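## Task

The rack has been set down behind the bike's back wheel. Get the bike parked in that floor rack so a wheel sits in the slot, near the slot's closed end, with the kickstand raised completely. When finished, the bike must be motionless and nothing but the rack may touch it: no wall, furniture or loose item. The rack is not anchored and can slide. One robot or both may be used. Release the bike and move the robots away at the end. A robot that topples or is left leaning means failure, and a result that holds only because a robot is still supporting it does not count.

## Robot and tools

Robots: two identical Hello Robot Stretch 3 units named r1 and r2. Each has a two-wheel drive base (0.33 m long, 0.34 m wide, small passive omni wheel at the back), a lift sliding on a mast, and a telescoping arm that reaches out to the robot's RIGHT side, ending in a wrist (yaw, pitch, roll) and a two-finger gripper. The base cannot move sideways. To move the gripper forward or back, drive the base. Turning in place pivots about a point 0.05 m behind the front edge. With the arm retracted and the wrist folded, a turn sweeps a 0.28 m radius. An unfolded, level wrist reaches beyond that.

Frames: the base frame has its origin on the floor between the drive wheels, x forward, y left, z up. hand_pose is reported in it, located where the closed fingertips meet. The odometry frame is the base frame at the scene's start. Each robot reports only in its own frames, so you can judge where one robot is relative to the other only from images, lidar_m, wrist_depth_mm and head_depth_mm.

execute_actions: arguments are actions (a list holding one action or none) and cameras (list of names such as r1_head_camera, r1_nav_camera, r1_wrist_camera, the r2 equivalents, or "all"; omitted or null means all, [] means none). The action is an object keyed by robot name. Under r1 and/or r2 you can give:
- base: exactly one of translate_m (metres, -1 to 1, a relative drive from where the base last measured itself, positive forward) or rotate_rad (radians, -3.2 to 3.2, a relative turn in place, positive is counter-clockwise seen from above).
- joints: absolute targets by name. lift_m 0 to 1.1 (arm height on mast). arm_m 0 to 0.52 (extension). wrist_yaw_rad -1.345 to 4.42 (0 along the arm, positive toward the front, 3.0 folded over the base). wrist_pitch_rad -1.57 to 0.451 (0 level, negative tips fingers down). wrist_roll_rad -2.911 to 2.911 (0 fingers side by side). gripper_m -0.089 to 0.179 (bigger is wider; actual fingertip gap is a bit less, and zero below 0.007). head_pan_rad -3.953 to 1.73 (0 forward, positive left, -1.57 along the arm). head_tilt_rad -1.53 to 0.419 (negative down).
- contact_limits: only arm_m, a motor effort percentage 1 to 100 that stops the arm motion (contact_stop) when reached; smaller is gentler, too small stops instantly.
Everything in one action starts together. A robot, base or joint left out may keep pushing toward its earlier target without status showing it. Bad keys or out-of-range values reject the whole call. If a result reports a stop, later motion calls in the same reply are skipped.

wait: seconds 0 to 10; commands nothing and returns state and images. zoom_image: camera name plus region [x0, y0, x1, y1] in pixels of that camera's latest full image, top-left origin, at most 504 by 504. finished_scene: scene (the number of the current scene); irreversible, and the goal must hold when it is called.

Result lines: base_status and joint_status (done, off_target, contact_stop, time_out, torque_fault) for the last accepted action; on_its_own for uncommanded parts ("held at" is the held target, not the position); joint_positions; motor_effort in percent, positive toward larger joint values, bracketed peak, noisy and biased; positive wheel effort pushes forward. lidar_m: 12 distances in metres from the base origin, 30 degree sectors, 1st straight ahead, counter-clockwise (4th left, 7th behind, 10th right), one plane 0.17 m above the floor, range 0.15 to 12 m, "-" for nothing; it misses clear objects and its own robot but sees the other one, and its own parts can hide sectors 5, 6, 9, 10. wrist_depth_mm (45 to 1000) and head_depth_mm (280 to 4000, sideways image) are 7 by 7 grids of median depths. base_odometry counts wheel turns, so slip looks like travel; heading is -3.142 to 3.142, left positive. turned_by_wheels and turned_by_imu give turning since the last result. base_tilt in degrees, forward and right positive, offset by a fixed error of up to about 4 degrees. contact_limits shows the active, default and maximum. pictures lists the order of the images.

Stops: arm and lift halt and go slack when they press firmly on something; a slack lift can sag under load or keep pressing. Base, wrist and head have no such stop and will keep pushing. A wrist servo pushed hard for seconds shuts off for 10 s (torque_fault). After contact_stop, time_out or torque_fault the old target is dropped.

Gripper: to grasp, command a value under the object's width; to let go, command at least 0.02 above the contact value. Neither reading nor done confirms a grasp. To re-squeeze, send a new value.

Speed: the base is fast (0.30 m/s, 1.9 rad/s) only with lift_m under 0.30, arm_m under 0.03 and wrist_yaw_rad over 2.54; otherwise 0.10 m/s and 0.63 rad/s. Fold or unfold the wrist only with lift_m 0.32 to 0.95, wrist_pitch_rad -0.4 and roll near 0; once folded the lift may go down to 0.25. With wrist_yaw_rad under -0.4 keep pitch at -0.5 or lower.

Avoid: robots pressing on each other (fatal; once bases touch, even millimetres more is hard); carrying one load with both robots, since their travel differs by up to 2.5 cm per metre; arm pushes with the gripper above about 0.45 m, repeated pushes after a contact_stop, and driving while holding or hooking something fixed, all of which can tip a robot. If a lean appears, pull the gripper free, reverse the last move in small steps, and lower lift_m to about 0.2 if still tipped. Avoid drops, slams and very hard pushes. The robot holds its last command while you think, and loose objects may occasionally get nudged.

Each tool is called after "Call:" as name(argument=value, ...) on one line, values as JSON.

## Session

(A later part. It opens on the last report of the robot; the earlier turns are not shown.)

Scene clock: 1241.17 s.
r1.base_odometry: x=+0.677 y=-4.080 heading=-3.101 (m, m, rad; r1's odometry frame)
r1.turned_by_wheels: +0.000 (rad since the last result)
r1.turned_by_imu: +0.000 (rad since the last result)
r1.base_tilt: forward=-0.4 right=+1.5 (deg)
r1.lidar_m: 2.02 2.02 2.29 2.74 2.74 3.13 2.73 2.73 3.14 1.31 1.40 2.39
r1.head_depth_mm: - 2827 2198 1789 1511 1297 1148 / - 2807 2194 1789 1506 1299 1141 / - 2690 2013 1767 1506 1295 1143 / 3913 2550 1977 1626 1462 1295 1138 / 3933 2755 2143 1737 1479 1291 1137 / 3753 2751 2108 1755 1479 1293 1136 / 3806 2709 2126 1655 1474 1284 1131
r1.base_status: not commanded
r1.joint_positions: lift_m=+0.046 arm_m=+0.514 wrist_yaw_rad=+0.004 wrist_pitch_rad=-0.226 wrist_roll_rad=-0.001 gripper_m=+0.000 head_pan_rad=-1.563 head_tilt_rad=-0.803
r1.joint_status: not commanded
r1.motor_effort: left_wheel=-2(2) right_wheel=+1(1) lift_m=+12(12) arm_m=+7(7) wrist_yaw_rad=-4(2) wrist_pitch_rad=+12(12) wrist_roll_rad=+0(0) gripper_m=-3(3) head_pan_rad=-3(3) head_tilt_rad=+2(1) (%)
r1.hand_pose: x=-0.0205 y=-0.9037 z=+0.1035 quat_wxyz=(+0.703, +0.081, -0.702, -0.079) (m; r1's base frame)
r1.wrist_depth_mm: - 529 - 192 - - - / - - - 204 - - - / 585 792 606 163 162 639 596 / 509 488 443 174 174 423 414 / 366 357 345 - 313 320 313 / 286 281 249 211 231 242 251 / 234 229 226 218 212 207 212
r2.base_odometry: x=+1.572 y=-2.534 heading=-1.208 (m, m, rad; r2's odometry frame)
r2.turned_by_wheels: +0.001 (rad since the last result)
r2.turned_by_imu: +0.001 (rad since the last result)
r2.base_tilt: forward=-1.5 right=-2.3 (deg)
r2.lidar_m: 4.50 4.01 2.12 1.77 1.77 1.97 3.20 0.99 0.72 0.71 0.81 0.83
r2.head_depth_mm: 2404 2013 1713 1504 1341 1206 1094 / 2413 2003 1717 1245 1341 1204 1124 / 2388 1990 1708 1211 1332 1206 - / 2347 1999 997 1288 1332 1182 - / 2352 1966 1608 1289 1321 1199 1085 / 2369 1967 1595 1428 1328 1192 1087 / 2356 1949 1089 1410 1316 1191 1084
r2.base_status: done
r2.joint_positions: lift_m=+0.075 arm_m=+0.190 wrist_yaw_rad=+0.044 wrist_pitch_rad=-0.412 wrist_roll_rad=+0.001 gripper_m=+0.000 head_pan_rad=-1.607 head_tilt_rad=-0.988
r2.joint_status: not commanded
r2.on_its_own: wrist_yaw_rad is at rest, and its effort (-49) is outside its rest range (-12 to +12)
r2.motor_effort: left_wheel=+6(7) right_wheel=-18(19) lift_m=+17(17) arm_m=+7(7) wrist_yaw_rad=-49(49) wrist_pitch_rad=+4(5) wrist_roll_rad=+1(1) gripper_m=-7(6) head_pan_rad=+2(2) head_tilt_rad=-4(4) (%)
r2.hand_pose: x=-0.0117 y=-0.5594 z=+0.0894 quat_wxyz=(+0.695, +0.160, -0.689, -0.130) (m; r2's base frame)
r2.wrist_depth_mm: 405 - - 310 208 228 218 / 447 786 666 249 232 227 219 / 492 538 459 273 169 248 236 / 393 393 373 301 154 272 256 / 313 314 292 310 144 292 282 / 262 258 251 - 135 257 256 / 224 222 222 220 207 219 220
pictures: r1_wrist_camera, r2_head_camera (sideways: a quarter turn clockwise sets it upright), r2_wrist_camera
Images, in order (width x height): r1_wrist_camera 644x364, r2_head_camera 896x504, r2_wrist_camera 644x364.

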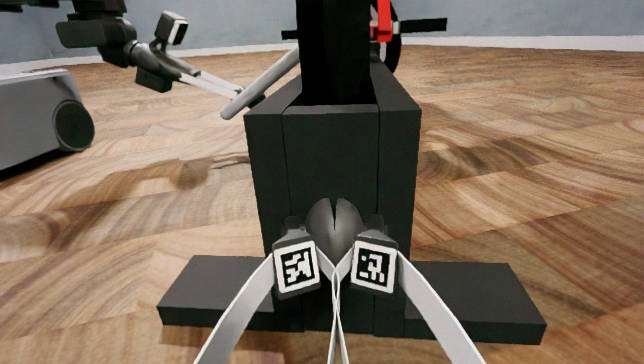

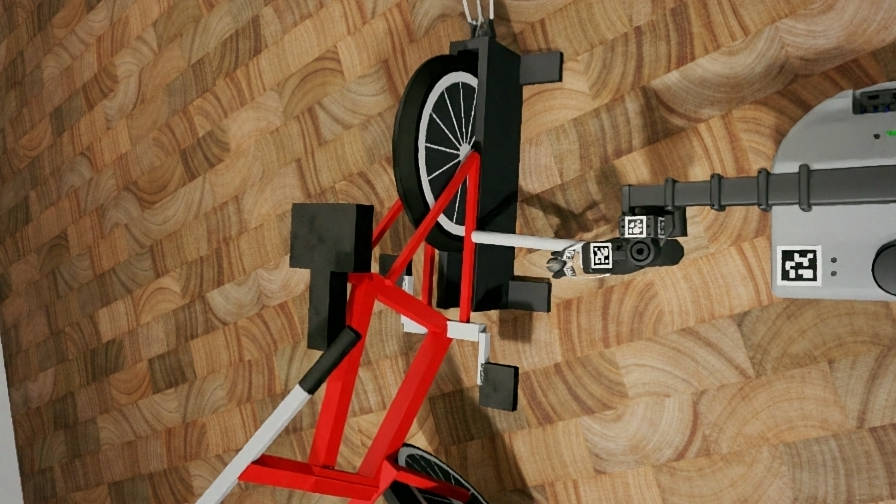

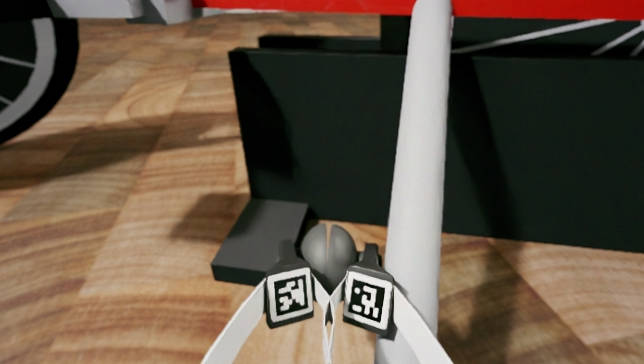

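Call:
execute_actions(actions=[{"r2": {"base": {"translate_m": -0.06}}}], cameras=["r2_head_camera", "r2_wrist_camera", "r1_wrist_camera"])

Scene clock: 1254.50 s.
r1.base_odometry: x=+0.677 y=-4.080 heading=-3.101 (m, m, rad; r1's odometry frame)
r1.turned_by_wheels: +0.000 (rad since the last result)
r1.turned_by_imu: -0.001 (rad since the last result)
r1.base_tilt: forward=-0.4 right=+1.5 (deg)
r1.lidar_m: 2.02 2.02 2.29 2.73 2.74 3.11 2.73 2.73 3.13 1.30 1.33 2.39
r1.head_depth_mm: - 2840 2196 1792 1514 1304 1145 / - 2778 2164 1776 1495 1293 1139 / - 2700 2031 1772 1509 1301 1146 / 3793 2548 1966 1622 1479 1288 1140 / 3788 2769 2125 1741 1501 1284 1136 / 3882 2770 2133 1711 1482 1279 1131 / 3794 2737 2126 1614 1472 1287 1129
r1.base_status: not commanded
r1.joint_positions: lift_m=+0.046 arm_m=+0.514 wrist_yaw_rad=+0.004 wrist_pitch_rad=-0.226 wrist_roll_rad=-0.001 gripper_m=+0.000 head_pan_rad=-1.563 head_tilt_rad=-0.803
r1.joint_status: not commanded
r1.motor_effort: left_wheel=-1(2) right_wheel=+1(1) lift_m=+12(12) arm_m=+7(7) wrist_yaw_rad=-3(3) wrist_pitch_rad=+12(13) wrist_roll_rad=+0(0) gripper_m=-2(2) head_pan_rad=-3(3) head_tilt_rad=+2(2) (%)
r1.hand_pose: x=-0.0205 y=-0.9037 z=+0.1035 quat_wxyz=(+0.703, +0.081, -0.702, -0.079) (m; r1's base frame)
r1.wrist_depth_mm: 425 - - 192 - - - / - 515 - 205 - - - / 585 767 656 164 161 632 605 / 505 487 445 173 174 425 411 / 366 357 344 - 313 319 313 / 283 281 248 210 230 241 252 / 233 230 226 219 211 208 213
r2.base_odometry: x=+1.551 y=-2.478 heading=-1.208 (m, m, rad; r2's odometry frame)
r2.turned_by_wheels: +0.000 (rad since the last result)
r2.turned_by_imu: -0.001 (rad since the last result)
r2.base_tilt: forward=-1.5 right=-2.2 (deg)
r2.lidar_m: 4.54 3.98 2.10 1.75 1.75 1.96 3.17 1.45 0.72 0.71 0.86 0.86
r2.head_depth_mm: 2391 2006 1734 1503 1335 1204 1099 / 2373 2000 1717 1278 1338 1200 1124 / 2389 1999 1707 1211 1331 1204 - / 2392 1991 1636 1236 1332 1186 - / 2348 1979 1064 1293 1329 1200 1090 / 2361 1957 1591 1413 1325 1196 1086 / 2343 1959 1597 1414 1323 1189 1083
r2.base_status: done
r2.joint_positions: lift_m=+0.075 arm_m=+0.190 wrist_yaw_rad=+0.253 wrist_pitch_rad=-0.396 wrist_roll_rad=+0.002 gripper_m=+0.000 head_pan_rad=-1.607 head_tilt_rad=-0.988
r2.joint_status: not commanded
r2.on_its_own: wrist_yaw_rad is held at +0.222, not at your +0.000, by its stall guard, which is still easing
r2.motor_effort: left_wheel=+4(7) right_wheel=-12(23) lift_m=+16(17) arm_m=+6(6) wrist_yaw_rad=-34(56) wrist_pitch_rad=-2(2) wrist_roll_rad=+1(1) gripper_m=-4(7) head_pan_rad=+2(2) head_tilt_rad=-4(4) (%)
r2.hand_pose: x=+0.0353 y=-0.5545 z=+0.0931 quat_wxyz=(+0.705, +0.226, -0.670, -0.051) (m; r2's base frame)
r2.wrist_depth_mm: 410 461 - 325 214 195 183 / 464 538 846 265 240 223 204 / 503 554 547 289 173 236 213 / 411 406 401 315 156 250 226 / 320 325 308 318 145 275 245 / 267 264 262 - 133 261 253 / 226 225 224 227 127 225 225
pictures: r1_wrist_camera, r2_head_camera (sideways: a quarter turn clockwise sets it upright), r2_wrist_camera
Images, in order (width x height): r1_wrist_camera 644x364, r2_head_camera 896x504, r2_wrist_camera 644x364.

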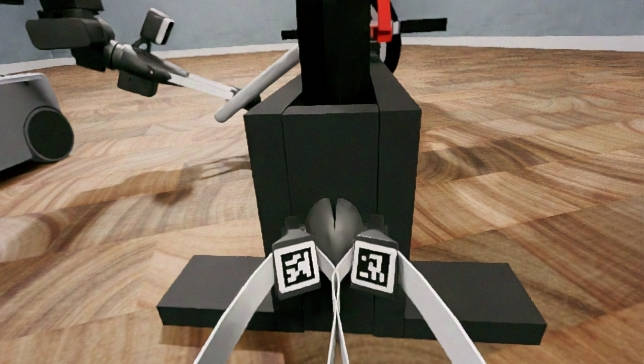

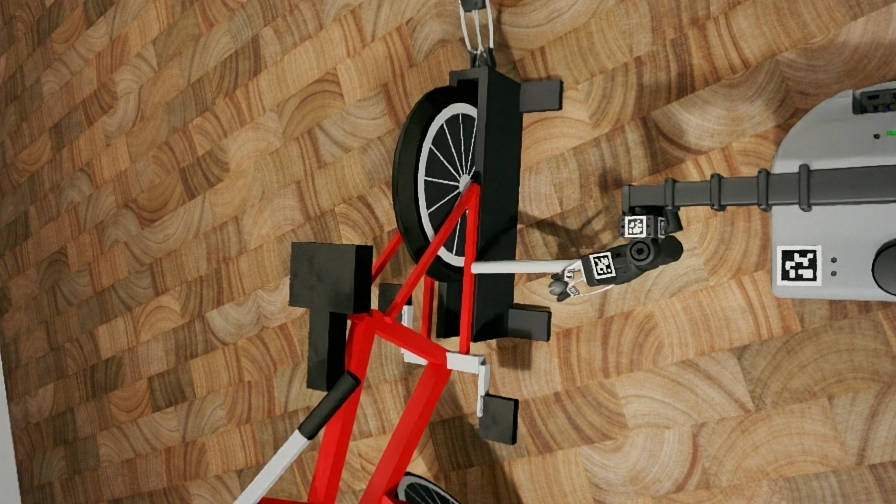

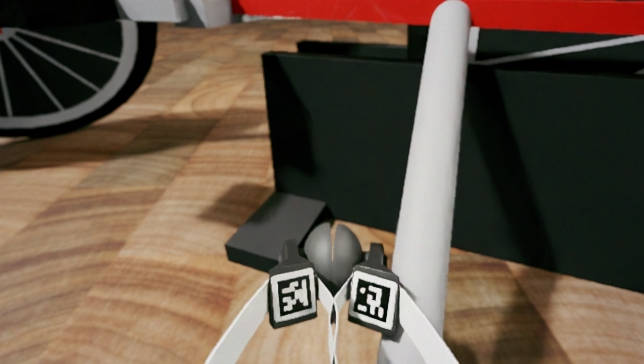

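Call:
execute_actions(actions=[{"r2": {"base": {"translate_m": 0.34}, "joints": {"wrist_yaw_rad": 0.25, "lift_m": 0.13, "arm_m": 0.17}}}], cameras=[])

Call:
execute_actions(actions=[{"r2": {"joints": {"wrist_yaw_rad": -1.3, "wrist_pitch_rad": -0.55, "wrist_roll_rad": 1.57, "gripper_m": 0.10, "arm_m": 0.28}}}], cameras=["r2_head_camera", "r2_wrist_camera", "r1_wrist_camera"])

Scene clock: 1310.20 s.
r1.base_odometry: x=+0.677 y=-4.080 heading=-3.101 (m, m, rad; r1's odometry frame)
r1.turned_by_wheels: +0.000 (rad since the last result)
r1.turned_by_imu: -0.001 (rad since the last result)
r1.base_tilt: forward=-0.4 right=+1.4 (deg)
r1.lidar_m: 2.02 2.01 2.29 2.75 2.74 3.13 2.73 2.74 3.12 1.31 1.77 2.38
r1.head_depth_mm: - 2791 2189 1795 1509 1307 1150 / - 2782 2166 1761 1494 1313 1140 / - 2678 2033 1775 1502 1307 1140 / 3849 2562 1960 1639 1480 1293 1134 / 3878 2725 2083 1763 1488 1291 1138 / 3770 2747 1992 1754 1485 1268 1139 / 3774 2723 1812 1732 1474 1275 1129
r1.base_status: not commanded
r1.joint_positions: lift_m=+0.046 arm_m=+0.514 wrist_yaw_rad=+0.004 wrist_pitch_rad=-0.226 wrist_roll_rad=-0.001 gripper_m=+0.000 head_pan_rad=-1.563 head_tilt_rad=-0.803
r1.joint_status: not commanded
r1.motor_effort: left_wheel=-1(1) right_wheel=+1(0) lift_m=+12(12) arm_m=+6(7) wrist_yaw_rad=-5(3) wrist_pitch_rad=+12(13) wrist_roll_rad=+0(0) gripper_m=-2(3) head_pan_rad=-3(3) head_tilt_rad=+1(2) (%)
r1.hand_pose: x=-0.0205 y=-0.9037 z=+0.1035 quat_wxyz=(+0.703, +0.081, -0.702, -0.079) (m; r1's base frame)
r1.wrist_depth_mm: - - - 193 - - - / 673 869 - 206 - - - / 659 734 656 163 162 617 603 / 510 487 442 173 175 426 415 / 364 354 345 - 311 320 312 / 284 280 248 210 231 241 252 / 233 231 226 218 213 207 211
r2.base_odometry: x=+1.672 y=-2.796 heading=-1.208 (m, m, rad; r2's odometry frame)
r2.turned_by_wheels: +0.000 (rad since the last result)
r2.turned_by_imu: -0.003 (rad since the last result)
r2.base_tilt: forward=-1.4 right=-2.3 (deg)
r2.lidar_m: 4.23 4.21 2.23 1.86 1.86 2.08 3.34 1.16 0.70 0.71 0.65 3.22
r2.head_depth_mm: 2404 2006 1619 1260 1341 1207 1099 / 2405 2011 1067 1286 1318 1202 1126 / 2379 1989 1604 1308 1333 1206 - / 2375 1984 1607 1443 1351 1183 - / 2378 1926 1655 1418 1321 1197 1090 / 2360 1915 1683 1285 1322 1191 1086 / 2347 1940 1689 1481 1325 1189 1081
r2.base_status: done
r2.joint_positions: lift_m=+0.130 arm_m=+0.170 wrist_yaw_rad=+0.253 wrist_pitch_rad=-0.413 wrist_roll_rad=+0.002 gripper_m=+0.000 head_pan_rad=-1.607 head_tilt_rad=-0.988
r2.joint_status: all done
r2.motor_effort: left_wheel=-1(9) right_wheel=+2(17) lift_m=+32(37) arm_m=-6(8) wrist_yaw_rad=-2(51) wrist_pitch_rad=+4(6) wrist_roll_rad=+1(1) gripper_m=-3(5) head_pan_rad=+2(2) head_tilt_rad=-4(4) (%)
r2.hand_pose: x=+0.0347 y=-0.5333 z=+0.1434 quat_wxyz=(+0.705, +0.231, -0.669, -0.057) (m; r2's base frame)
r2.wrist_depth_mm: 223 247 287 345 - - 235 / 244 275 314 396 - 204 240 / 291 308 368 466 653 159 148 / 488 371 443 492 484 485 424 / 388 392 391 409 389 387 357 / 326 325 324 - 330 321 314 / 282 278 279 280 274 277 275
pictures: none
No camera images: the call's "cameras" was empty. Leave "cameras" out to get every camera's image.

Scene clock: 1312.27 s.
r1.base_odometry: x=+0.677 y=-4.080 heading=-3.101 (m, m, rad; r1's odometry frame)
r1.turned_by_wheels: +0.000 (rad since the last result)
r1.turned_by_imu: +0.000 (rad since the last result)
r1.base_tilt: forward=-0.5 right=+1.4 (deg)
r1.lidar_m: 2.02 2.02 2.29 2.75 2.74 3.12 2.73 2.74 3.12 1.31 1.77 2.39
r1.head_depth_mm: - 2824 2179 1794 1504 1307 1146 / - 2819 2193 1781 1498 1294 1144 / - 2684 2031 1747 1499 1296 1147 / 3872 2553 1953 1625 1480 1282 1141 / 3738 2781 2007 1742 1490 1282 1131 / 3770 2710 2011 1743 1483 1281 1132 / 3801 2733 1813 1741 1476 1281 1124
r1.base_status: not commanded
r1.joint_positions: lift_m=+0.046 arm_m=+0.514 wrist_yaw_rad=+0.004 wrist_pitch_rad=-0.226 wrist_roll_rad=-0.001 gripper_m=+0.000 head_pan_rad=-1.563 head_tilt_rad=-0.803
r1.joint_status: not commanded
r1.motor_effort: left_wheel=-2(1) right_wheel=+0(0) lift_m=+12(12) arm_m=+6(6) wrist_yaw_rad=-3(4) wrist_pitch_rad=+12(13) wrist_roll_rad=+0(0) gripper_m=-3(2) head_pan_rad=-3(3) head_tilt_rad=+1(1) (%)
r1.hand_pose: x=-0.0205 y=-0.9037 z=+0.1035 quat_wxyz=(+0.703, +0.081, -0.702, -0.079) (m; r1's base frame)
r1.wrist_depth_mm: - - 751 193 - - - / 669 867 - 205 - - - / 677 737 659 164 162 626 604 / 501 483 444 173 175 426 413 / 364 355 343 - 313 320 315 / 282 279 248 209 230 242 254 / 234 231 225 218 212 207 213
r2.base_odometry: x=+1.672 y=-2.796 heading=-1.208 (m, m, rad; r2's odometry frame)
r2.turned_by_wheels: +0.000 (rad since the last result)
r2.turned_by_imu: +0.000 (rad since the last result)
r2.base_tilt: forward=-1.4 right=-2.3 (deg)
r2.lidar_m: 4.21 4.21 2.24 1.86 1.86 2.07 3.35 1.16 0.78 0.72 0.65 3.23
r2.head_depth_mm: 2413 2002 1620 1259 1344 1202 1096 / 2381 1988 1062 1286 1321 1206 1118 / 2375 1981 1616 1303 1361 1206 - / 2376 1982 1609 1441 1375 1192 - / 2358 1916 1669 1421 1326 1198 1087 / 2340 1917 1689 1288 1322 1191 1086 / 2338 1972 1684 1475 1324 1191 1077
r2.base_status: not commanded
r2.joint_positions: lift_m=+0.130 arm_m=+0.280 wrist_yaw_rad=-1.297 wrist_pitch_rad=-0.560 wrist_roll_rad=+1.567 gripper_m=+0.100 head_pan_rad=-1.607 head_tilt_rad=-0.988
r2.joint_status: all done
r2.motor_effort: left_wheel=-1(1) right_wheel=+2(1) lift_m=+32(32) arm_m=+7(6) wrist_yaw_rad=-2(5) wrist_pitch_rad=+3(4) wrist_roll_rad=+2(2) gripper_m=+1(81) head_pan_rad=+2(2) head_tilt_rad=-4(4) (%)
r2.hand_pose: x=-0.2179 y=-0.4796 z=+0.1115 quat_wxyz=(-0.165, -0.580, -0.766, -0.222) (m; r2's base frame)
r2.wrist_depth_mm: - - 710 373 256 194 157 / - - 748 382 257 195 157 / - - 764 390 262 197 158 / - 793 623 392 264 198 160 / - 498 534 331 268 199 160 / 390 402 257 375 281 188 161 / 331 348 336 360 271 212 163
pictures: r1_wrist_camera, r2_head_camera (sideways: a quarter turn clockwise sets it upright), r2_wrist_camera
Images, in order (width x height): r1_wrist_camera 644x364, r2_head_camera 896x504, r2_wrist_camera 644x364.

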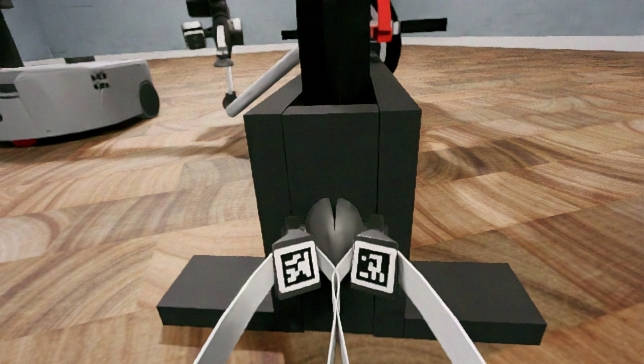

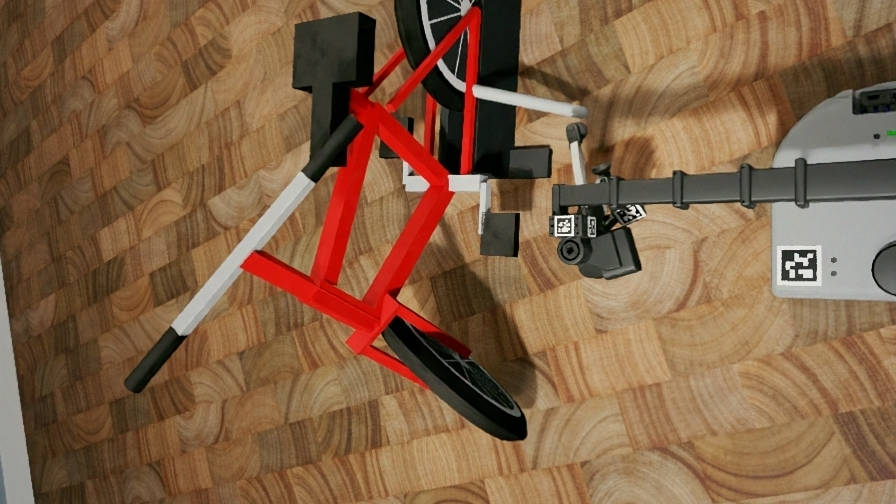

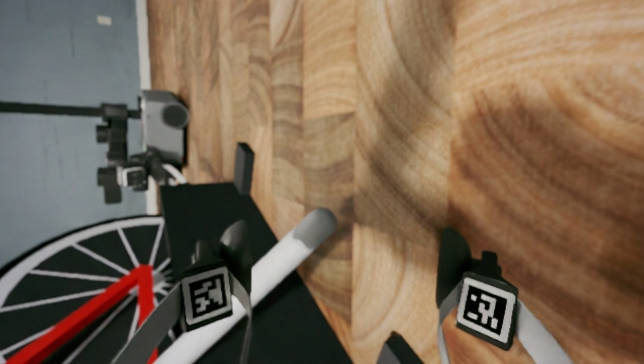

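Call:
execute_actions(actions=[{"r2": {"joints": {"arm_m": 0.335}}}], cameras=["r1_wrist_camera", "r2_wrist_camera"])

Call:
execute_actions(actions=[{"r2": {"base": {"translate_m": -0.16}}}], cameras=["r2_head_camera", "r2_wrist_camera", "r1_wrist_camera"])

Scene clock: 1322.53 s.
r1.base_odometry: x=+0.677 y=-4.080 heading=-3.101 (m, m, rad; r1's odometry frame)
r1.turned_by_wheels: +0.000 (rad since the last result)
r1.turned_by_imu: +0.000 (rad since the last result)
r1.base_tilt: forward=-0.4 right=+1.4 (deg)
r1.lidar_m: 2.02 2.01 2.28 2.74 2.74 3.12 2.73 2.74 3.13 1.31 1.77 2.38
r1.head_depth_mm: - 2885 2170 1786 1500 1308 1147 / - 2823 2180 1784 1500 1300 1142 / - 2668 2035 1762 1509 1295 1146 / 3872 2560 1959 1630 1472 1281 1144 / 3823 2782 2033 1747 1486 1295 1138 / 3846 2759 2059 1741 1486 1281 1133 / 3780 2694 1804 1748 1475 1281 1135
r1.base_status: not commanded
r1.joint_positions: lift_m=+0.046 arm_m=+0.514 wrist_yaw_rad=+0.004 wrist_pitch_rad=-0.226 wrist_roll_rad=-0.001 gripper_m=+0.000 head_pan_rad=-1.563 head_tilt_rad=-0.803
r1.joint_status: not commanded
r1.motor_effort: left_wheel=-2(2) right_wheel=+1(0) lift_m=+12(12) arm_m=+6(6) wrist_yaw_rad=-4(3) wrist_pitch_rad=+12(12) wrist_roll_rad=+0(0) gripper_m=-3(2) head_pan_rad=-3(3) head_tilt_rad=+1(1) (%)
r1.hand_pose: x=-0.0205 y=-0.9037 z=+0.1035 quat_wxyz=(+0.703, +0.081, -0.702, -0.079) (m; r1's base frame)
r1.wrist_depth_mm: - - - 191 - - - / 674 883 - 205 - - - / 668 732 658 163 162 636 600 / 510 494 440 174 175 429 412 / 370 357 342 - 313 320 313 / 285 280 247 210 230 239 251 / 233 231 224 218 214 208 211
r2.base_odometry: x=+1.672 y=-2.796 heading=-1.208 (m, m, rad; r2's odometry frame)
r2.turned_by_wheels: +0.000 (rad since the last result)
r2.turned_by_imu: -0.001 (rad since the last result)
r2.base_tilt: forward=-1.4 right=-2.3 (deg)
r2.lidar_m: 4.23 4.20 2.24 1.87 1.86 2.07 3.35 1.16 0.70 0.72 0.65 3.21
r2.head_depth_mm: 2418 2008 1616 1258 1345 1200 1095 / 2407 1997 1066 1284 1317 1204 1125 / 2399 1994 1608 1306 1345 1201 - / 2358 1978 1606 1443 1286 1196 - / 2362 1923 1660 1423 1326 1196 1084 / 2359 1928 1693 1287 1325 1189 1086 / 2341 1947 1695 1482 1317 1189 1082
r2.base_status: not commanded
r2.joint_positions: lift_m=+0.130 arm_m=+0.335 wrist_yaw_rad=-1.298 wrist_pitch_rad=-0.560 wrist_roll_rad=+1.567 gripper_m=+0.100 head_pan_rad=-1.607 head_tilt_rad=-0.988
r2.joint_status: all done
r2.motor_effort: left_wheel=-2(1) right_wheel=+2(2) lift_m=+33(32) arm_m=+7(9) wrist_yaw_rad=-2(3) wrist_pitch_rad=+3(3) wrist_roll_rad=+2(2) gripper_m=+0(1) head_pan_rad=+1(2) head_tilt_rad=-4(4) (%)
r2.hand_pose: x=-0.2180 y=-0.5345 z=+0.1115 quat_wxyz=(-0.166, -0.580, -0.766, -0.222) (m; r2's base frame)
r2.wrist_depth_mm: - - 729 379 255 194 157 / - - 736 385 259 195 157 / - - 763 389 259 197 158 / - 559 550 321 263 199 160 / 390 412 414 374 265 200 160 / 315 335 356 354 281 189 162 / 278 285 293 306 246 210 162
pictures: r1_wrist_camera, r2_wrist_camera
Images, in order (width x height): r1_wrist_camera 644x364, r2_wrist_camera 644x364.

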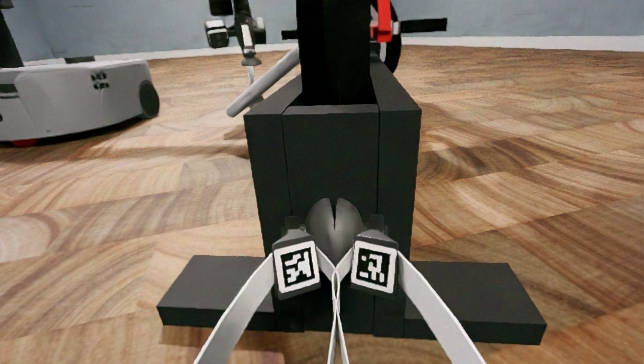

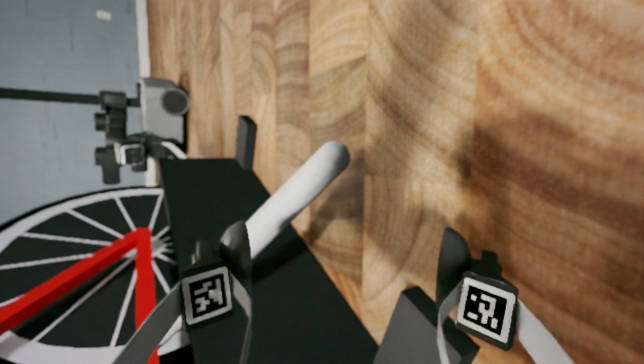

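Scene clock: 1325.27 s.
r1.base_odometry: x=+0.677 y=-4.080 heading=-3.101 (m, m, rad; r1's odometry frame)
r1.turned_by_wheels: +0.000 (rad since the last result)
r1.turned_by_imu: +0.000 (rad since the last result)
r1.base_tilt: forward=-0.4 right=+1.5 (deg)
r1.lidar_m: 2.02 2.01 2.29 2.74 2.74 3.12 2.73 2.73 3.13 1.29 1.62 2.39
r1.head_depth_mm: - 2840 2188 1780 1506 1300 1149 / - 2793 2152 1768 1504 1295 1139 / - 2654 2014 1782 1504 1295 1143 / 3923 2657 1961 1590 1467 1281 1132 / 3864 2790 2077 1745 1480 1282 1133 / 3847 2754 2059 1752 1484 1285 1132 / 3838 2726 1770 1701 1481 1275 1124
r1.base_status: not commanded
r1.joint_positions: lift_m=+0.046 arm_m=+0.514 wrist_yaw_rad=+0.004 wrist_pitch_rad=-0.226 wrist_roll_rad=-0.001 gripper_m=+0.000 head_pan_rad=-1.563 head_tilt_rad=-0.803
r1.joint_status: not commanded
r1.motor_effort: left_wheel=-1(2) right_wheel=+0(1) lift_m=+12(12) arm_m=+6(6) wrist_yaw_rad=-4(4) wrist_pitch_rad=+12(12) wrist_roll_rad=+0(0) gripper_m=-2(2) head_pan_rad=-3(3) head_tilt_rad=+1(2) (%)
r1.hand_pose: x=-0.0205 y=-0.9038 z=+0.1035 quat_wxyz=(+0.703, +0.081, -0.702, -0.079) (m; r1's base frame)
r1.wrist_depth_mm: - - 599 187 - - - / 660 - - 201 - - - / 598 735 600 164 161 639 598 / 507 489 442 173 174 427 413 / 364 356 345 - 315 320 313 / 285 279 248 211 226 240 254 / 233 230 225 218 211 207 211
r2.base_odometry: x=+1.615 y=-2.646 heading=-1.207 (m, m, rad; r2's odometry frame)
r2.turned_by_wheels: +0.000 (rad since the last result)
r2.turned_by_imu: +0.001 (rad since the last result)
r2.base_tilt: forward=-1.4 right=-2.3 (deg)
r2.lidar_m: 4.35 4.06 2.17 1.81 1.80 2.02 3.28 1.04 0.65 0.65 0.74 3.29
r2.head_depth_mm: 2406 2011 1721 1251 1340 1210 1096 / 2386 1995 1681 1219 1338 1203 1126 / 2366 2005 1056 1290 1314 1201 - / 2362 1987 1602 1305 1293 1200 - / 2371 1977 1606 1417 1325 1189 1082 / 2352 1971 1106 1434 1333 1194 1081 / 2330 1908 1688 1184 1318 1194 1078
r2.base_status: done
r2.joint_positions: lift_m=+0.130 arm_m=+0.335 wrist_yaw_rad=-1.291 wrist_pitch_rad=-0.623 wrist_roll_rad=+1.580 gripper_m=+0.100 head_pan_rad=-1.607 head_tilt_rad=-0.988
r2.joint_status: not commanded
r2.motor_effort: left_wheel=+5(8) right_wheel=-13(18) lift_m=+32(32) arm_m=+5(7) wrist_yaw_rad=-10(11) wrist_pitch_rad=+25(28) wrist_roll_rad=-3(3) gripper_m=-7(9) head_pan_rad=+3(2) head_tilt_rad=-4(5) (%)
r2.hand_pose: x=-0.2077 y=-0.5331 z=+0.0989 quat_wxyz=(-0.188, -0.574, -0.759, -0.243) (m; r2's base frame)
r2.wrist_depth_mm: - - 555 328 231 180 148 / - - 569 333 236 183 149 / - - 601 340 237 185 150 / - 580 492 347 242 186 152 / - 407 427 351 247 182 153 / 321 336 345 342 126 123 154 / 275 272 283 294 125 198 151
pictures: r1_wrist_camera, r2_head_camera (sideways: a quarter turn clockwise sets it upright), r2_wrist_camera
Images, in order (width x height): r1_wrist_camera 644x364, r2_head_camera 896x504, r2_wrist_camera 644x364.

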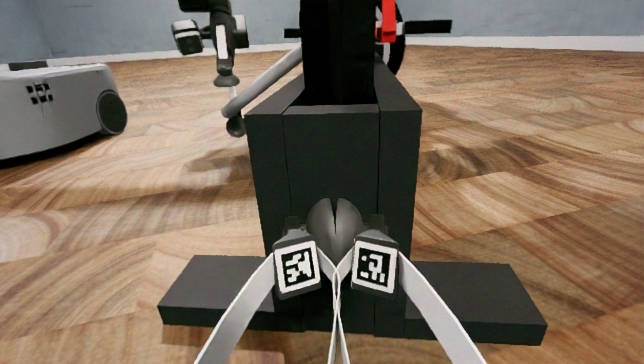

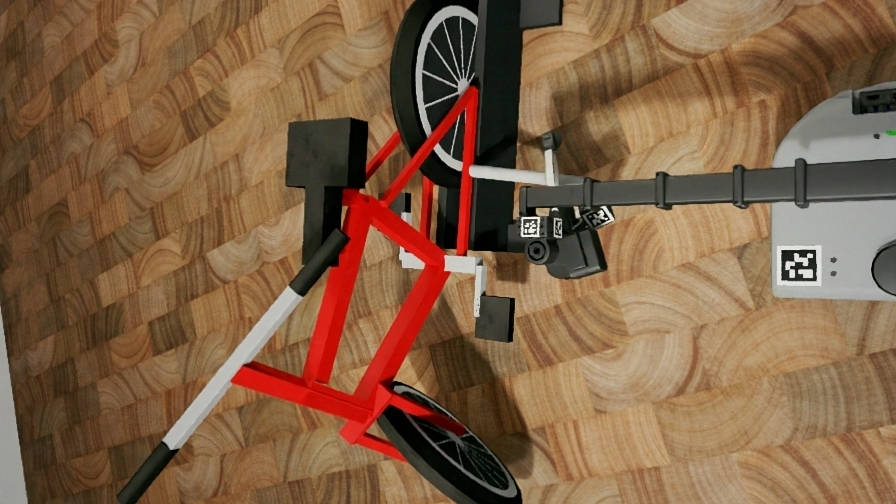

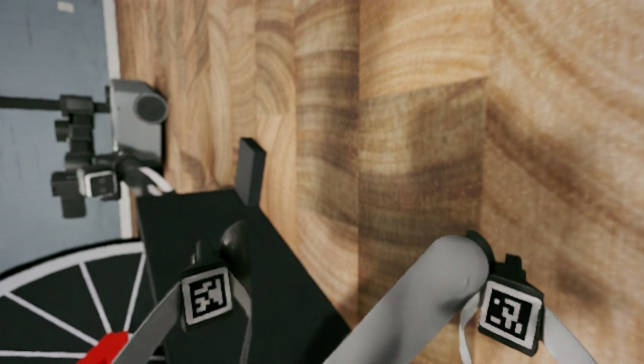

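Call:
execute_actions(actions=[{"r2": {"base": {"translate_m": -0.08}, "joints": {"arm_m": 0.37}}}], cameras=["r2_head_camera", "r2_wrist_camera", "r1_wrist_camera"])

Scene clock: 1334.73 s.
r1.base_odometry: x=+0.677 y=-4.080 heading=-3.101 (m, m, rad; r1's odometry frame)
r1.turned_by_wheels: +0.000 (rad since the last result)
r1.turned_by_imu: +0.000 (rad since the last result)
r1.base_tilt: forward=-0.4 right=+1.5 (deg)
r1.lidar_m: 2.02 2.02 2.29 2.74 2.74 3.11 2.74 2.74 3.12 1.19 1.55 2.38
r1.head_depth_mm: - 2860 2160 1798 1513 1305 1147 / - 2803 2209 1784 1497 1295 1148 / - 2672 2041 1757 1498 1293 1143 / 3854 2652 1955 1583 1475 1289 1134 / 3850 2741 2134 1701 1486 1297 1139 / 3877 2736 2140 1744 1480 1286 1134 / 3746 2728 1982 1653 1479 1276 1133
r1.base_status: not commanded
r1.joint_positions: lift_m=+0.046 arm_m=+0.514 wrist_yaw_rad=+0.004 wrist_pitch_rad=-0.226 wrist_roll_rad=-0.001 gripper_m=+0.000 head_pan_rad=-1.563 head_tilt_rad=-0.803
r1.joint_status: not commanded
r1.motor_effort: left_wheel=-1(1) right_wheel=+1(1) lift_m=+12(11) arm_m=+6(6) wrist_yaw_rad=-3(3) wrist_pitch_rad=+12(12) wrist_roll_rad=+0(0) gripper_m=-2(3) head_pan_rad=-4(4) head_tilt_rad=+1(1) (%)
r1.hand_pose: x=-0.0205 y=-0.9038 z=+0.1036 quat_wxyz=(+0.703, +0.081, -0.702, -0.079) (m; r1's base frame)
r1.wrist_depth_mm: - - 516 184 - - - / 664 - - 197 932 - - / 589 751 501 164 162 635 605 / 510 489 441 173 175 422 411 / 368 357 343 - 313 321 314 / 283 279 248 209 226 240 253 / 235 229 225 218 212 207 212
r2.base_odometry: x=+1.586 y=-2.571 heading=-1.207 (m, m, rad; r2's odometry frame)
r2.turned_by_wheels: +0.000 (rad since the last result)
r2.turned_by_imu: +0.000 (rad since the last result)
r2.base_tilt: forward=-1.3 right=-2.3 (deg)
r2.lidar_m: 4.46 4.03 2.15 1.78 1.78 1.99 3.22 0.99 0.73 0.73 0.79 3.33
r2.head_depth_mm: 2399 1994 1718 1332 1344 1205 1098 / 2400 1989 1703 1214 1343 1205 1127 / 2372 1989 1639 1225 1311 1205 - / 2355 1971 1088 1300 1301 1195 - / 2347 1978 1601 1412 1321 1193 1086 / 2364 1956 1602 1431 1322 1184 1083 / 2331 1915 1613 1301 1318 1189 1080
r2.base_status: done
r2.joint_positions: lift_m=+0.130 arm_m=+0.370 wrist_yaw_rad=-1.294 wrist_pitch_rad=-0.602 wrist_roll_rad=+1.580 gripper_m=+0.100 head_pan_rad=-1.607 head_tilt_rad=-0.988
r2.joint_status: all done
r2.motor_effort: left_wheel=+4(6) right_wheel=-10(20) lift_m=+33(33) arm_m=+6(9) wrist_yaw_rad=-6(11) wrist_pitch_rad=+18(27) wrist_roll_rad=-3(3) gripper_m=-4(8) head_pan_rad=+3(2) head_tilt_rad=-4(4) (%)
r2.hand_pose: x=-0.2113 y=-0.5684 z=+0.1030 quat_wxyz=(-0.182, -0.577, -0.761, -0.235) (m; r2's base frame)
r2.wrist_depth_mm: - - 600 340 239 185 150 / - - 612 348 243 186 152 / - - 649 356 246 188 152 / - 517 590 361 248 179 154 / - - 362 346 110 180 155 / 278 293 293 309 104 180 157 / 238 246 239 255 100 210 155
pictures: r1_wrist_camera, r2_head_camera (sideways: a quarter turn clockwise sets it upright), r2_wrist_camera
Images, in order (width x height): r1_wrist_camera 644x364, r2_head_camera 896x504, r2_wrist_camera 644x364.

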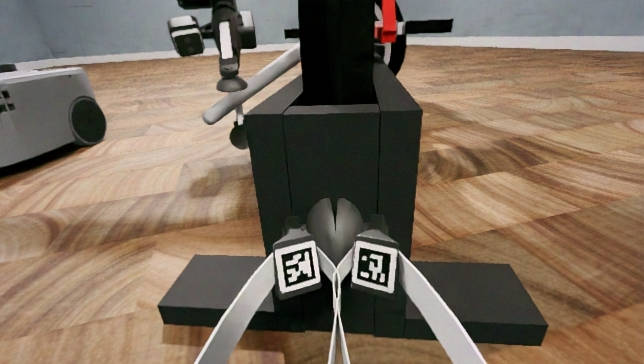

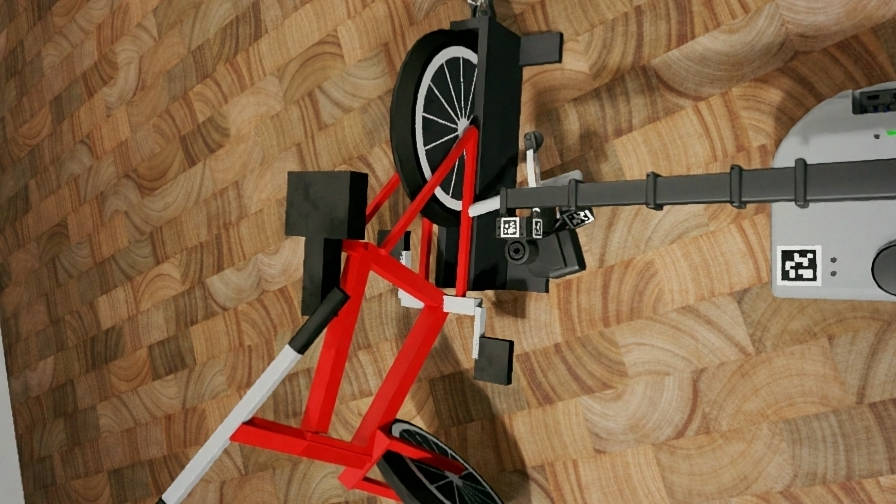

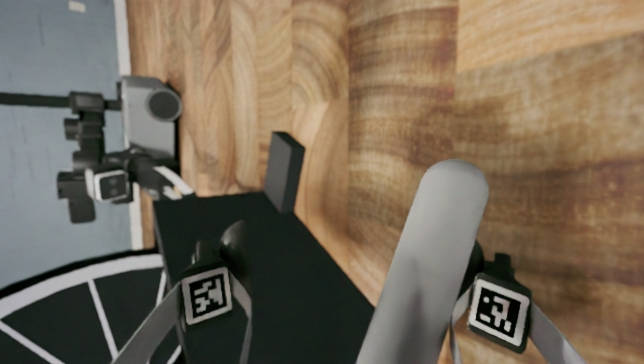

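Call:
execute_actions(actions=[{"r2": {"base": {"translate_m": -0.08}, "joints": {"lift_m": 0.145}}}], cameras=["r2_head_camera", "r2_wrist_camera", "r1_wrist_camera"])

Scene clock: 1341.27 s.
r1.base_odometry: x=+0.677 y=-4.080 heading=-3.101 (m, m, rad; r1's odometry frame)
r1.turned_by_wheels: +0.000 (rad since the last result)
r1.turned_by_imu: +0.000 (rad since the last result)
r1.base_tilt: forward=-0.4 right=+1.5 (deg)
r1.lidar_m: 2.02 2.01 2.29 2.74 2.74 3.11 2.73 2.74 3.13 1.08 1.48 2.39
r1.head_depth_mm: - 2805 2175 1787 1503 1304 1149 / - 2831 2186 1769 1490 1296 1145 / - 2691 1986 1781 1497 1295 1143 / 3929 2692 1975 1541 1486 1297 1140 / 3860 2756 2147 1669 1486 1295 1135 / 3841 2738 2127 1749 1477 1284 1129 / 3820 2726 2134 1650 1472 1283 1128
r1.base_status: not commanded
r1.joint_positions: lift_m=+0.046 arm_m=+0.515 wrist_yaw_rad=+0.003 wrist_pitch_rad=-0.225 wrist_roll_rad=-0.001 gripper_m=+0.000 head_pan_rad=-1.563 head_tilt_rad=-0.803
r1.joint_status: not commanded
r1.motor_effort: left_wheel=-2(2) right_wheel=+1(1) lift_m=+12(12) arm_m=+4(6) wrist_yaw_rad=-3(3) wrist_pitch_rad=+12(12) wrist_roll_rad=+0(0) gripper_m=-3(2) head_pan_rad=-4(3) head_tilt_rad=+1(1) (%)
r1.hand_pose: x=-0.0207 y=-0.9040 z=+0.1038 quat_wxyz=(+0.703, +0.081, -0.702, -0.078) (m; r1's base frame)
r1.wrist_depth_mm: - - 432 186 - - - / - - - 199 - - - / 590 784 403 164 162 633 610 / 505 495 441 174 174 428 414 / 366 357 343 - 311 323 311 / 284 280 247 212 231 241 252 / 233 230 225 221 212 208 212
r2.base_odometry: x=+1.558 y=-2.497 heading=-1.207 (m, m, rad; r2's odometry frame)
r2.turned_by_wheels: +0.000 (rad since the last result)
r2.turned_by_imu: -0.001 (rad since the last result)
r2.base_tilt: forward=-1.4 right=-2.2 (deg)
r2.lidar_m: 4.53 3.97 2.11 1.75 1.75 1.96 3.18 1.47 0.73 0.71 0.84 0.84
r2.head_depth_mm: 2415 2016 1718 1506 1341 1208 1096 / 2387 2000 1714 1248 1337 1205 1120 / 2383 1982 1710 1204 1316 1202 - / 2354 1982 1610 1249 1312 1198 - / 2357 1971 1601 1312 1326 1197 1085 / 2330 1966 1590 1419 1324 1199 1083 / 2348 1963 1090 1430 1316 1187 1079
r2.base_status: done
r2.joint_positions: lift_m=+0.145 arm_m=+0.370 wrist_yaw_rad=-1.298 wrist_pitch_rad=-0.560 wrist_roll_rad=+1.579 gripper_m=+0.100 head_pan_rad=-1.607 head_tilt_rad=-0.988
r2.joint_status: all done
r2.motor_effort: left_wheel=-1(3) right_wheel=+3(14) lift_m=+31(38) arm_m=+5(6) wrist_yaw_rad=-3(10) wrist_pitch_rad=+3(20) wrist_roll_rad=-3(3) gripper_m=+0(5) head_pan_rad=+2(2) head_tilt_rad=-4(4) (%)
r2.hand_pose: x=-0.2179 y=-0.5696 z=+0.1265 quat_wxyz=(-0.170, -0.582, -0.765, -0.219) (m; r2's base frame)
r2.wrist_depth_mm: - - 761 397 272 209 167 / - - 787 410 277 209 168 / - - 814 413 280 212 169 / - 514 683 419 282 211 171 / - - 477 358 289 216 171 / - - 285 296 295 203 174 / - 240 244 248 258 228 175
pictures: r1_wrist_camera, r2_head_camera (sideways: a quarter turn clockwise sets it upright), r2_wrist_camera
Images, in order (width x height): r1_wrist_camera 644x364, r2_head_camera 896x504, r2_wrist_camera 644x364.

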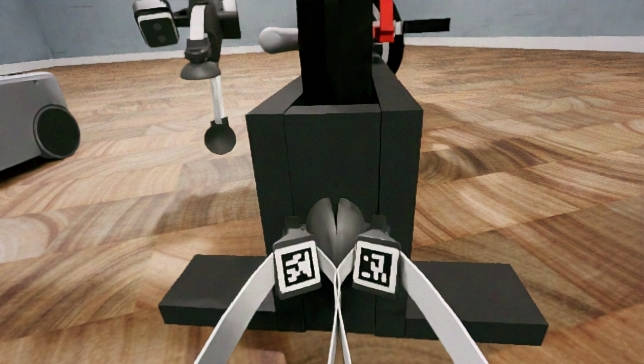

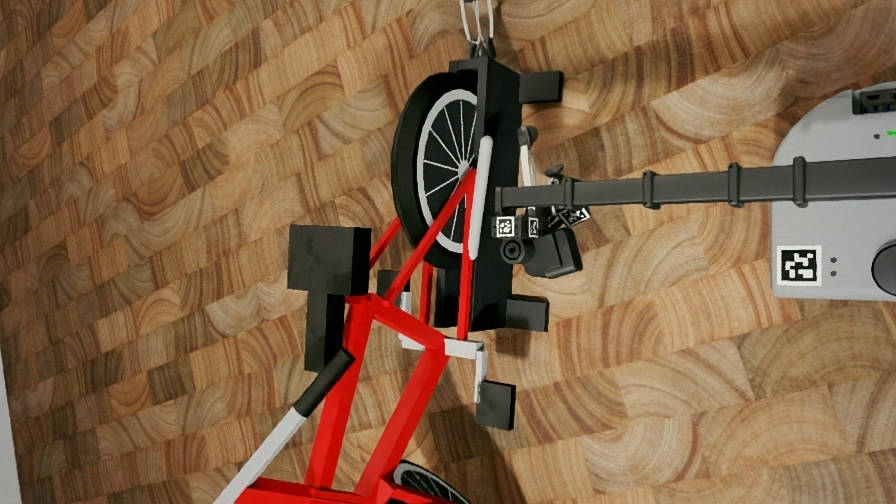

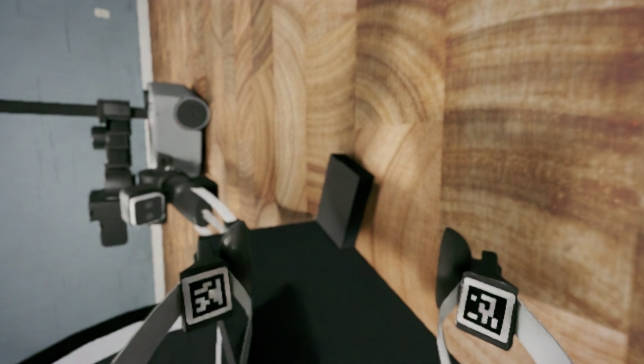

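Call:
execute_actions(actions=[{"r1": {"joints": {"arm_m": 0.15, "lift_m": 0.15}}, "r2": {"joints": {"arm_m": 0.10, "lift_m": 0.25}}}], cameras=["r2_head_camera", "r1_head_camera", "r1_wrist_camera"])

Scene clock: 1354.07 s.
r1.base_odometry: x=+0.677 y=-4.080 heading=-3.101 (m, m, rad; r1's odometry frame)
r1.turned_by_wheels: +0.000 (rad since the last result)
r1.turned_by_imu: -0.001 (rad since the last result)
r1.base_tilt: forward=-0.4 right=+1.5 (deg)
r1.lidar_m: 2.01 2.01 2.29 2.74 2.74 3.14 2.74 2.73 3.13 0.96 1.48 2.39
r1.head_depth_mm: - 2820 2168 1783 1511 1304 1144 / - 2762 2183 1778 1495 1307 1146 / - 2660 1987 1780 1498 1291 1166 / 3913 2697 1975 1547 1461 1313 1105 / 3902 2767 2132 1764 1492 1279 1136 / 3788 2726 2126 1758 1484 1286 1136 / 3786 2714 1935 1646 1472 1283 1132
r1.base_status: not commanded
r1.joint_positions: lift_m=+0.149 arm_m=+0.150 wrist_yaw_rad=+0.002 wrist_pitch_rad=-0.225 wrist_roll_rad=-0.001 gripper_m=+0.000 head_pan_rad=-1.563 head_tilt_rad=-0.803
r1.joint_status: all done
r1.motor_effort: left_wheel=-2(2) right_wheel=+2(1) lift_m=+40(41) arm_m=-4(4) wrist_yaw_rad=-3(3) wrist_pitch_rad=+12(12) wrist_roll_rad=+0(0) gripper_m=+0(3) head_pan_rad=-4(3) head_tilt_rad=+2(1) (%)
r1.hand_pose: x=-0.0211 y=-0.5397 z=+0.2074 quat_wxyz=(+0.703, +0.080, -0.702, -0.079) (m; r1's base frame)
r1.wrist_depth_mm: - 826 - - - - - / - - - 712 - - - / 722 847 - 641 - 968 909 / 725 743 716 587 678 645 630 / 562 546 532 - 516 493 480 / 435 428 425 393 402 393 386 / 359 356 349 344 335 330 324
r2.base_odometry: x=+1.558 y=-2.497 heading=-1.207 (m, m, rad; r2's odometry frame)
r2.turned_by_wheels: +0.000 (rad since the last result)
r2.turned_by_imu: -0.001 (rad since the last result)
r2.base_tilt: forward=-1.5 right=-2.4 (deg)
r2.lidar_m: 4.52 3.96 2.11 1.76 1.75 1.96 3.18 1.47 0.72 0.71 0.84 0.84
r2.head_depth_mm: 2428 2008 1725 1508 1339 1209 1095 / 2401 2013 1711 1259 1335 1200 1121 / 2370 1981 1711 1213 1332 - - / 2364 1981 1599 1281 1329 1192 - / 2357 1973 1598 1304 1329 1192 1085 / 2369 1972 1588 1416 1322 1192 1085 / 2357 1965 1089 1427 1321 1192 1075
r2.base_status: not commanded
r2.joint_positions: lift_m=+0.250 arm_m=+0.100 wrist_yaw_rad=-1.298 wrist_pitch_rad=-0.560 wrist_roll_rad=+1.577 gripper_m=+0.100 head_pan_rad=-1.607 head_tilt_rad=-0.988
r2.joint_status: all done
r2.motor_effort: left_wheel=-1(1) right_wheel=+3(2) lift_m=+33(35) arm_m=-6(8) wrist_yaw_rad=-2(2) wrist_pitch_rad=+3(3) wrist_roll_rad=-2(2) gripper_m=-1(0) head_pan_rad=+2(2) head_tilt_rad=-4(4) (%)
r2.hand_pose: x=-0.2180 y=-0.3003 z=+0.2314 quat_wxyz=(-0.169, -0.582, -0.765, -0.219) (m; r2's base frame)
r2.wrist_depth_mm: - - - 600 418 314 253 / - - - 608 419 313 254 / - - - 633 417 315 253 / - - - 638 418 317 255 / - - - 647 439 321 259 / - - 972 665 453 306 262 / - - - 668 442 344 262
pictures: r1_head_camera (sideways: a quarter turn clockwise sets it upright), r1_wrist_camera, r2_head_camera (sideways: a quarter turn clockwise sets it upright)
Images, in order (width x height): r1_head_camera 896x504, r1_wrist_camera 644x364, r2_head_camera 896x504.

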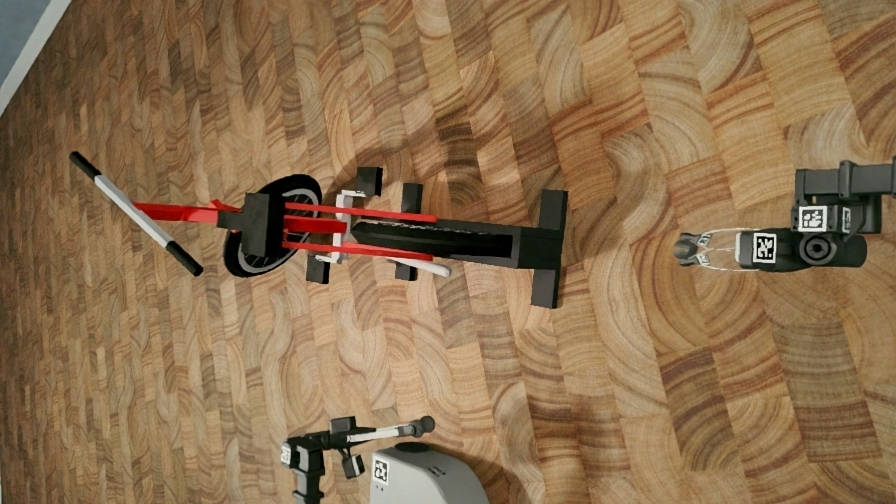

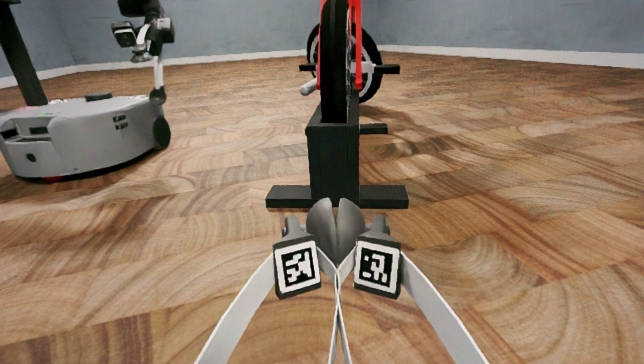

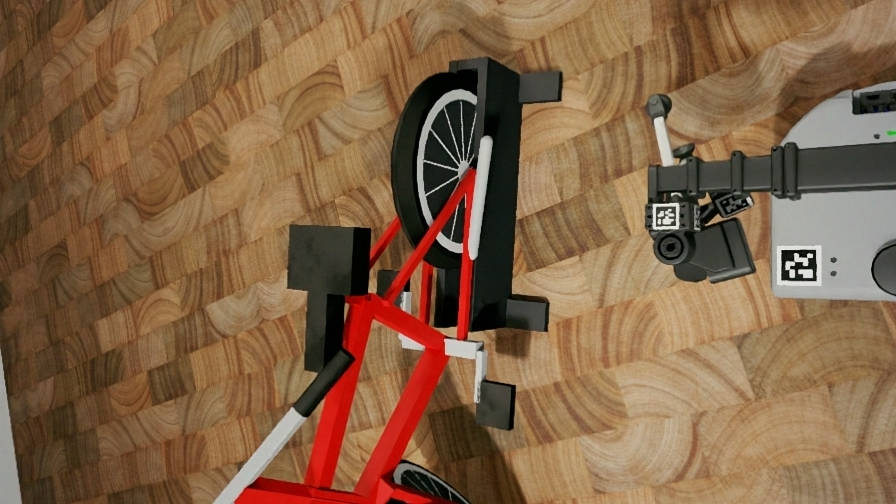

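The bike stands in the rack with the kickstand folded up and both robots clear.

Call:
finished_scene(scene=1)

The scene is finished: the task was done.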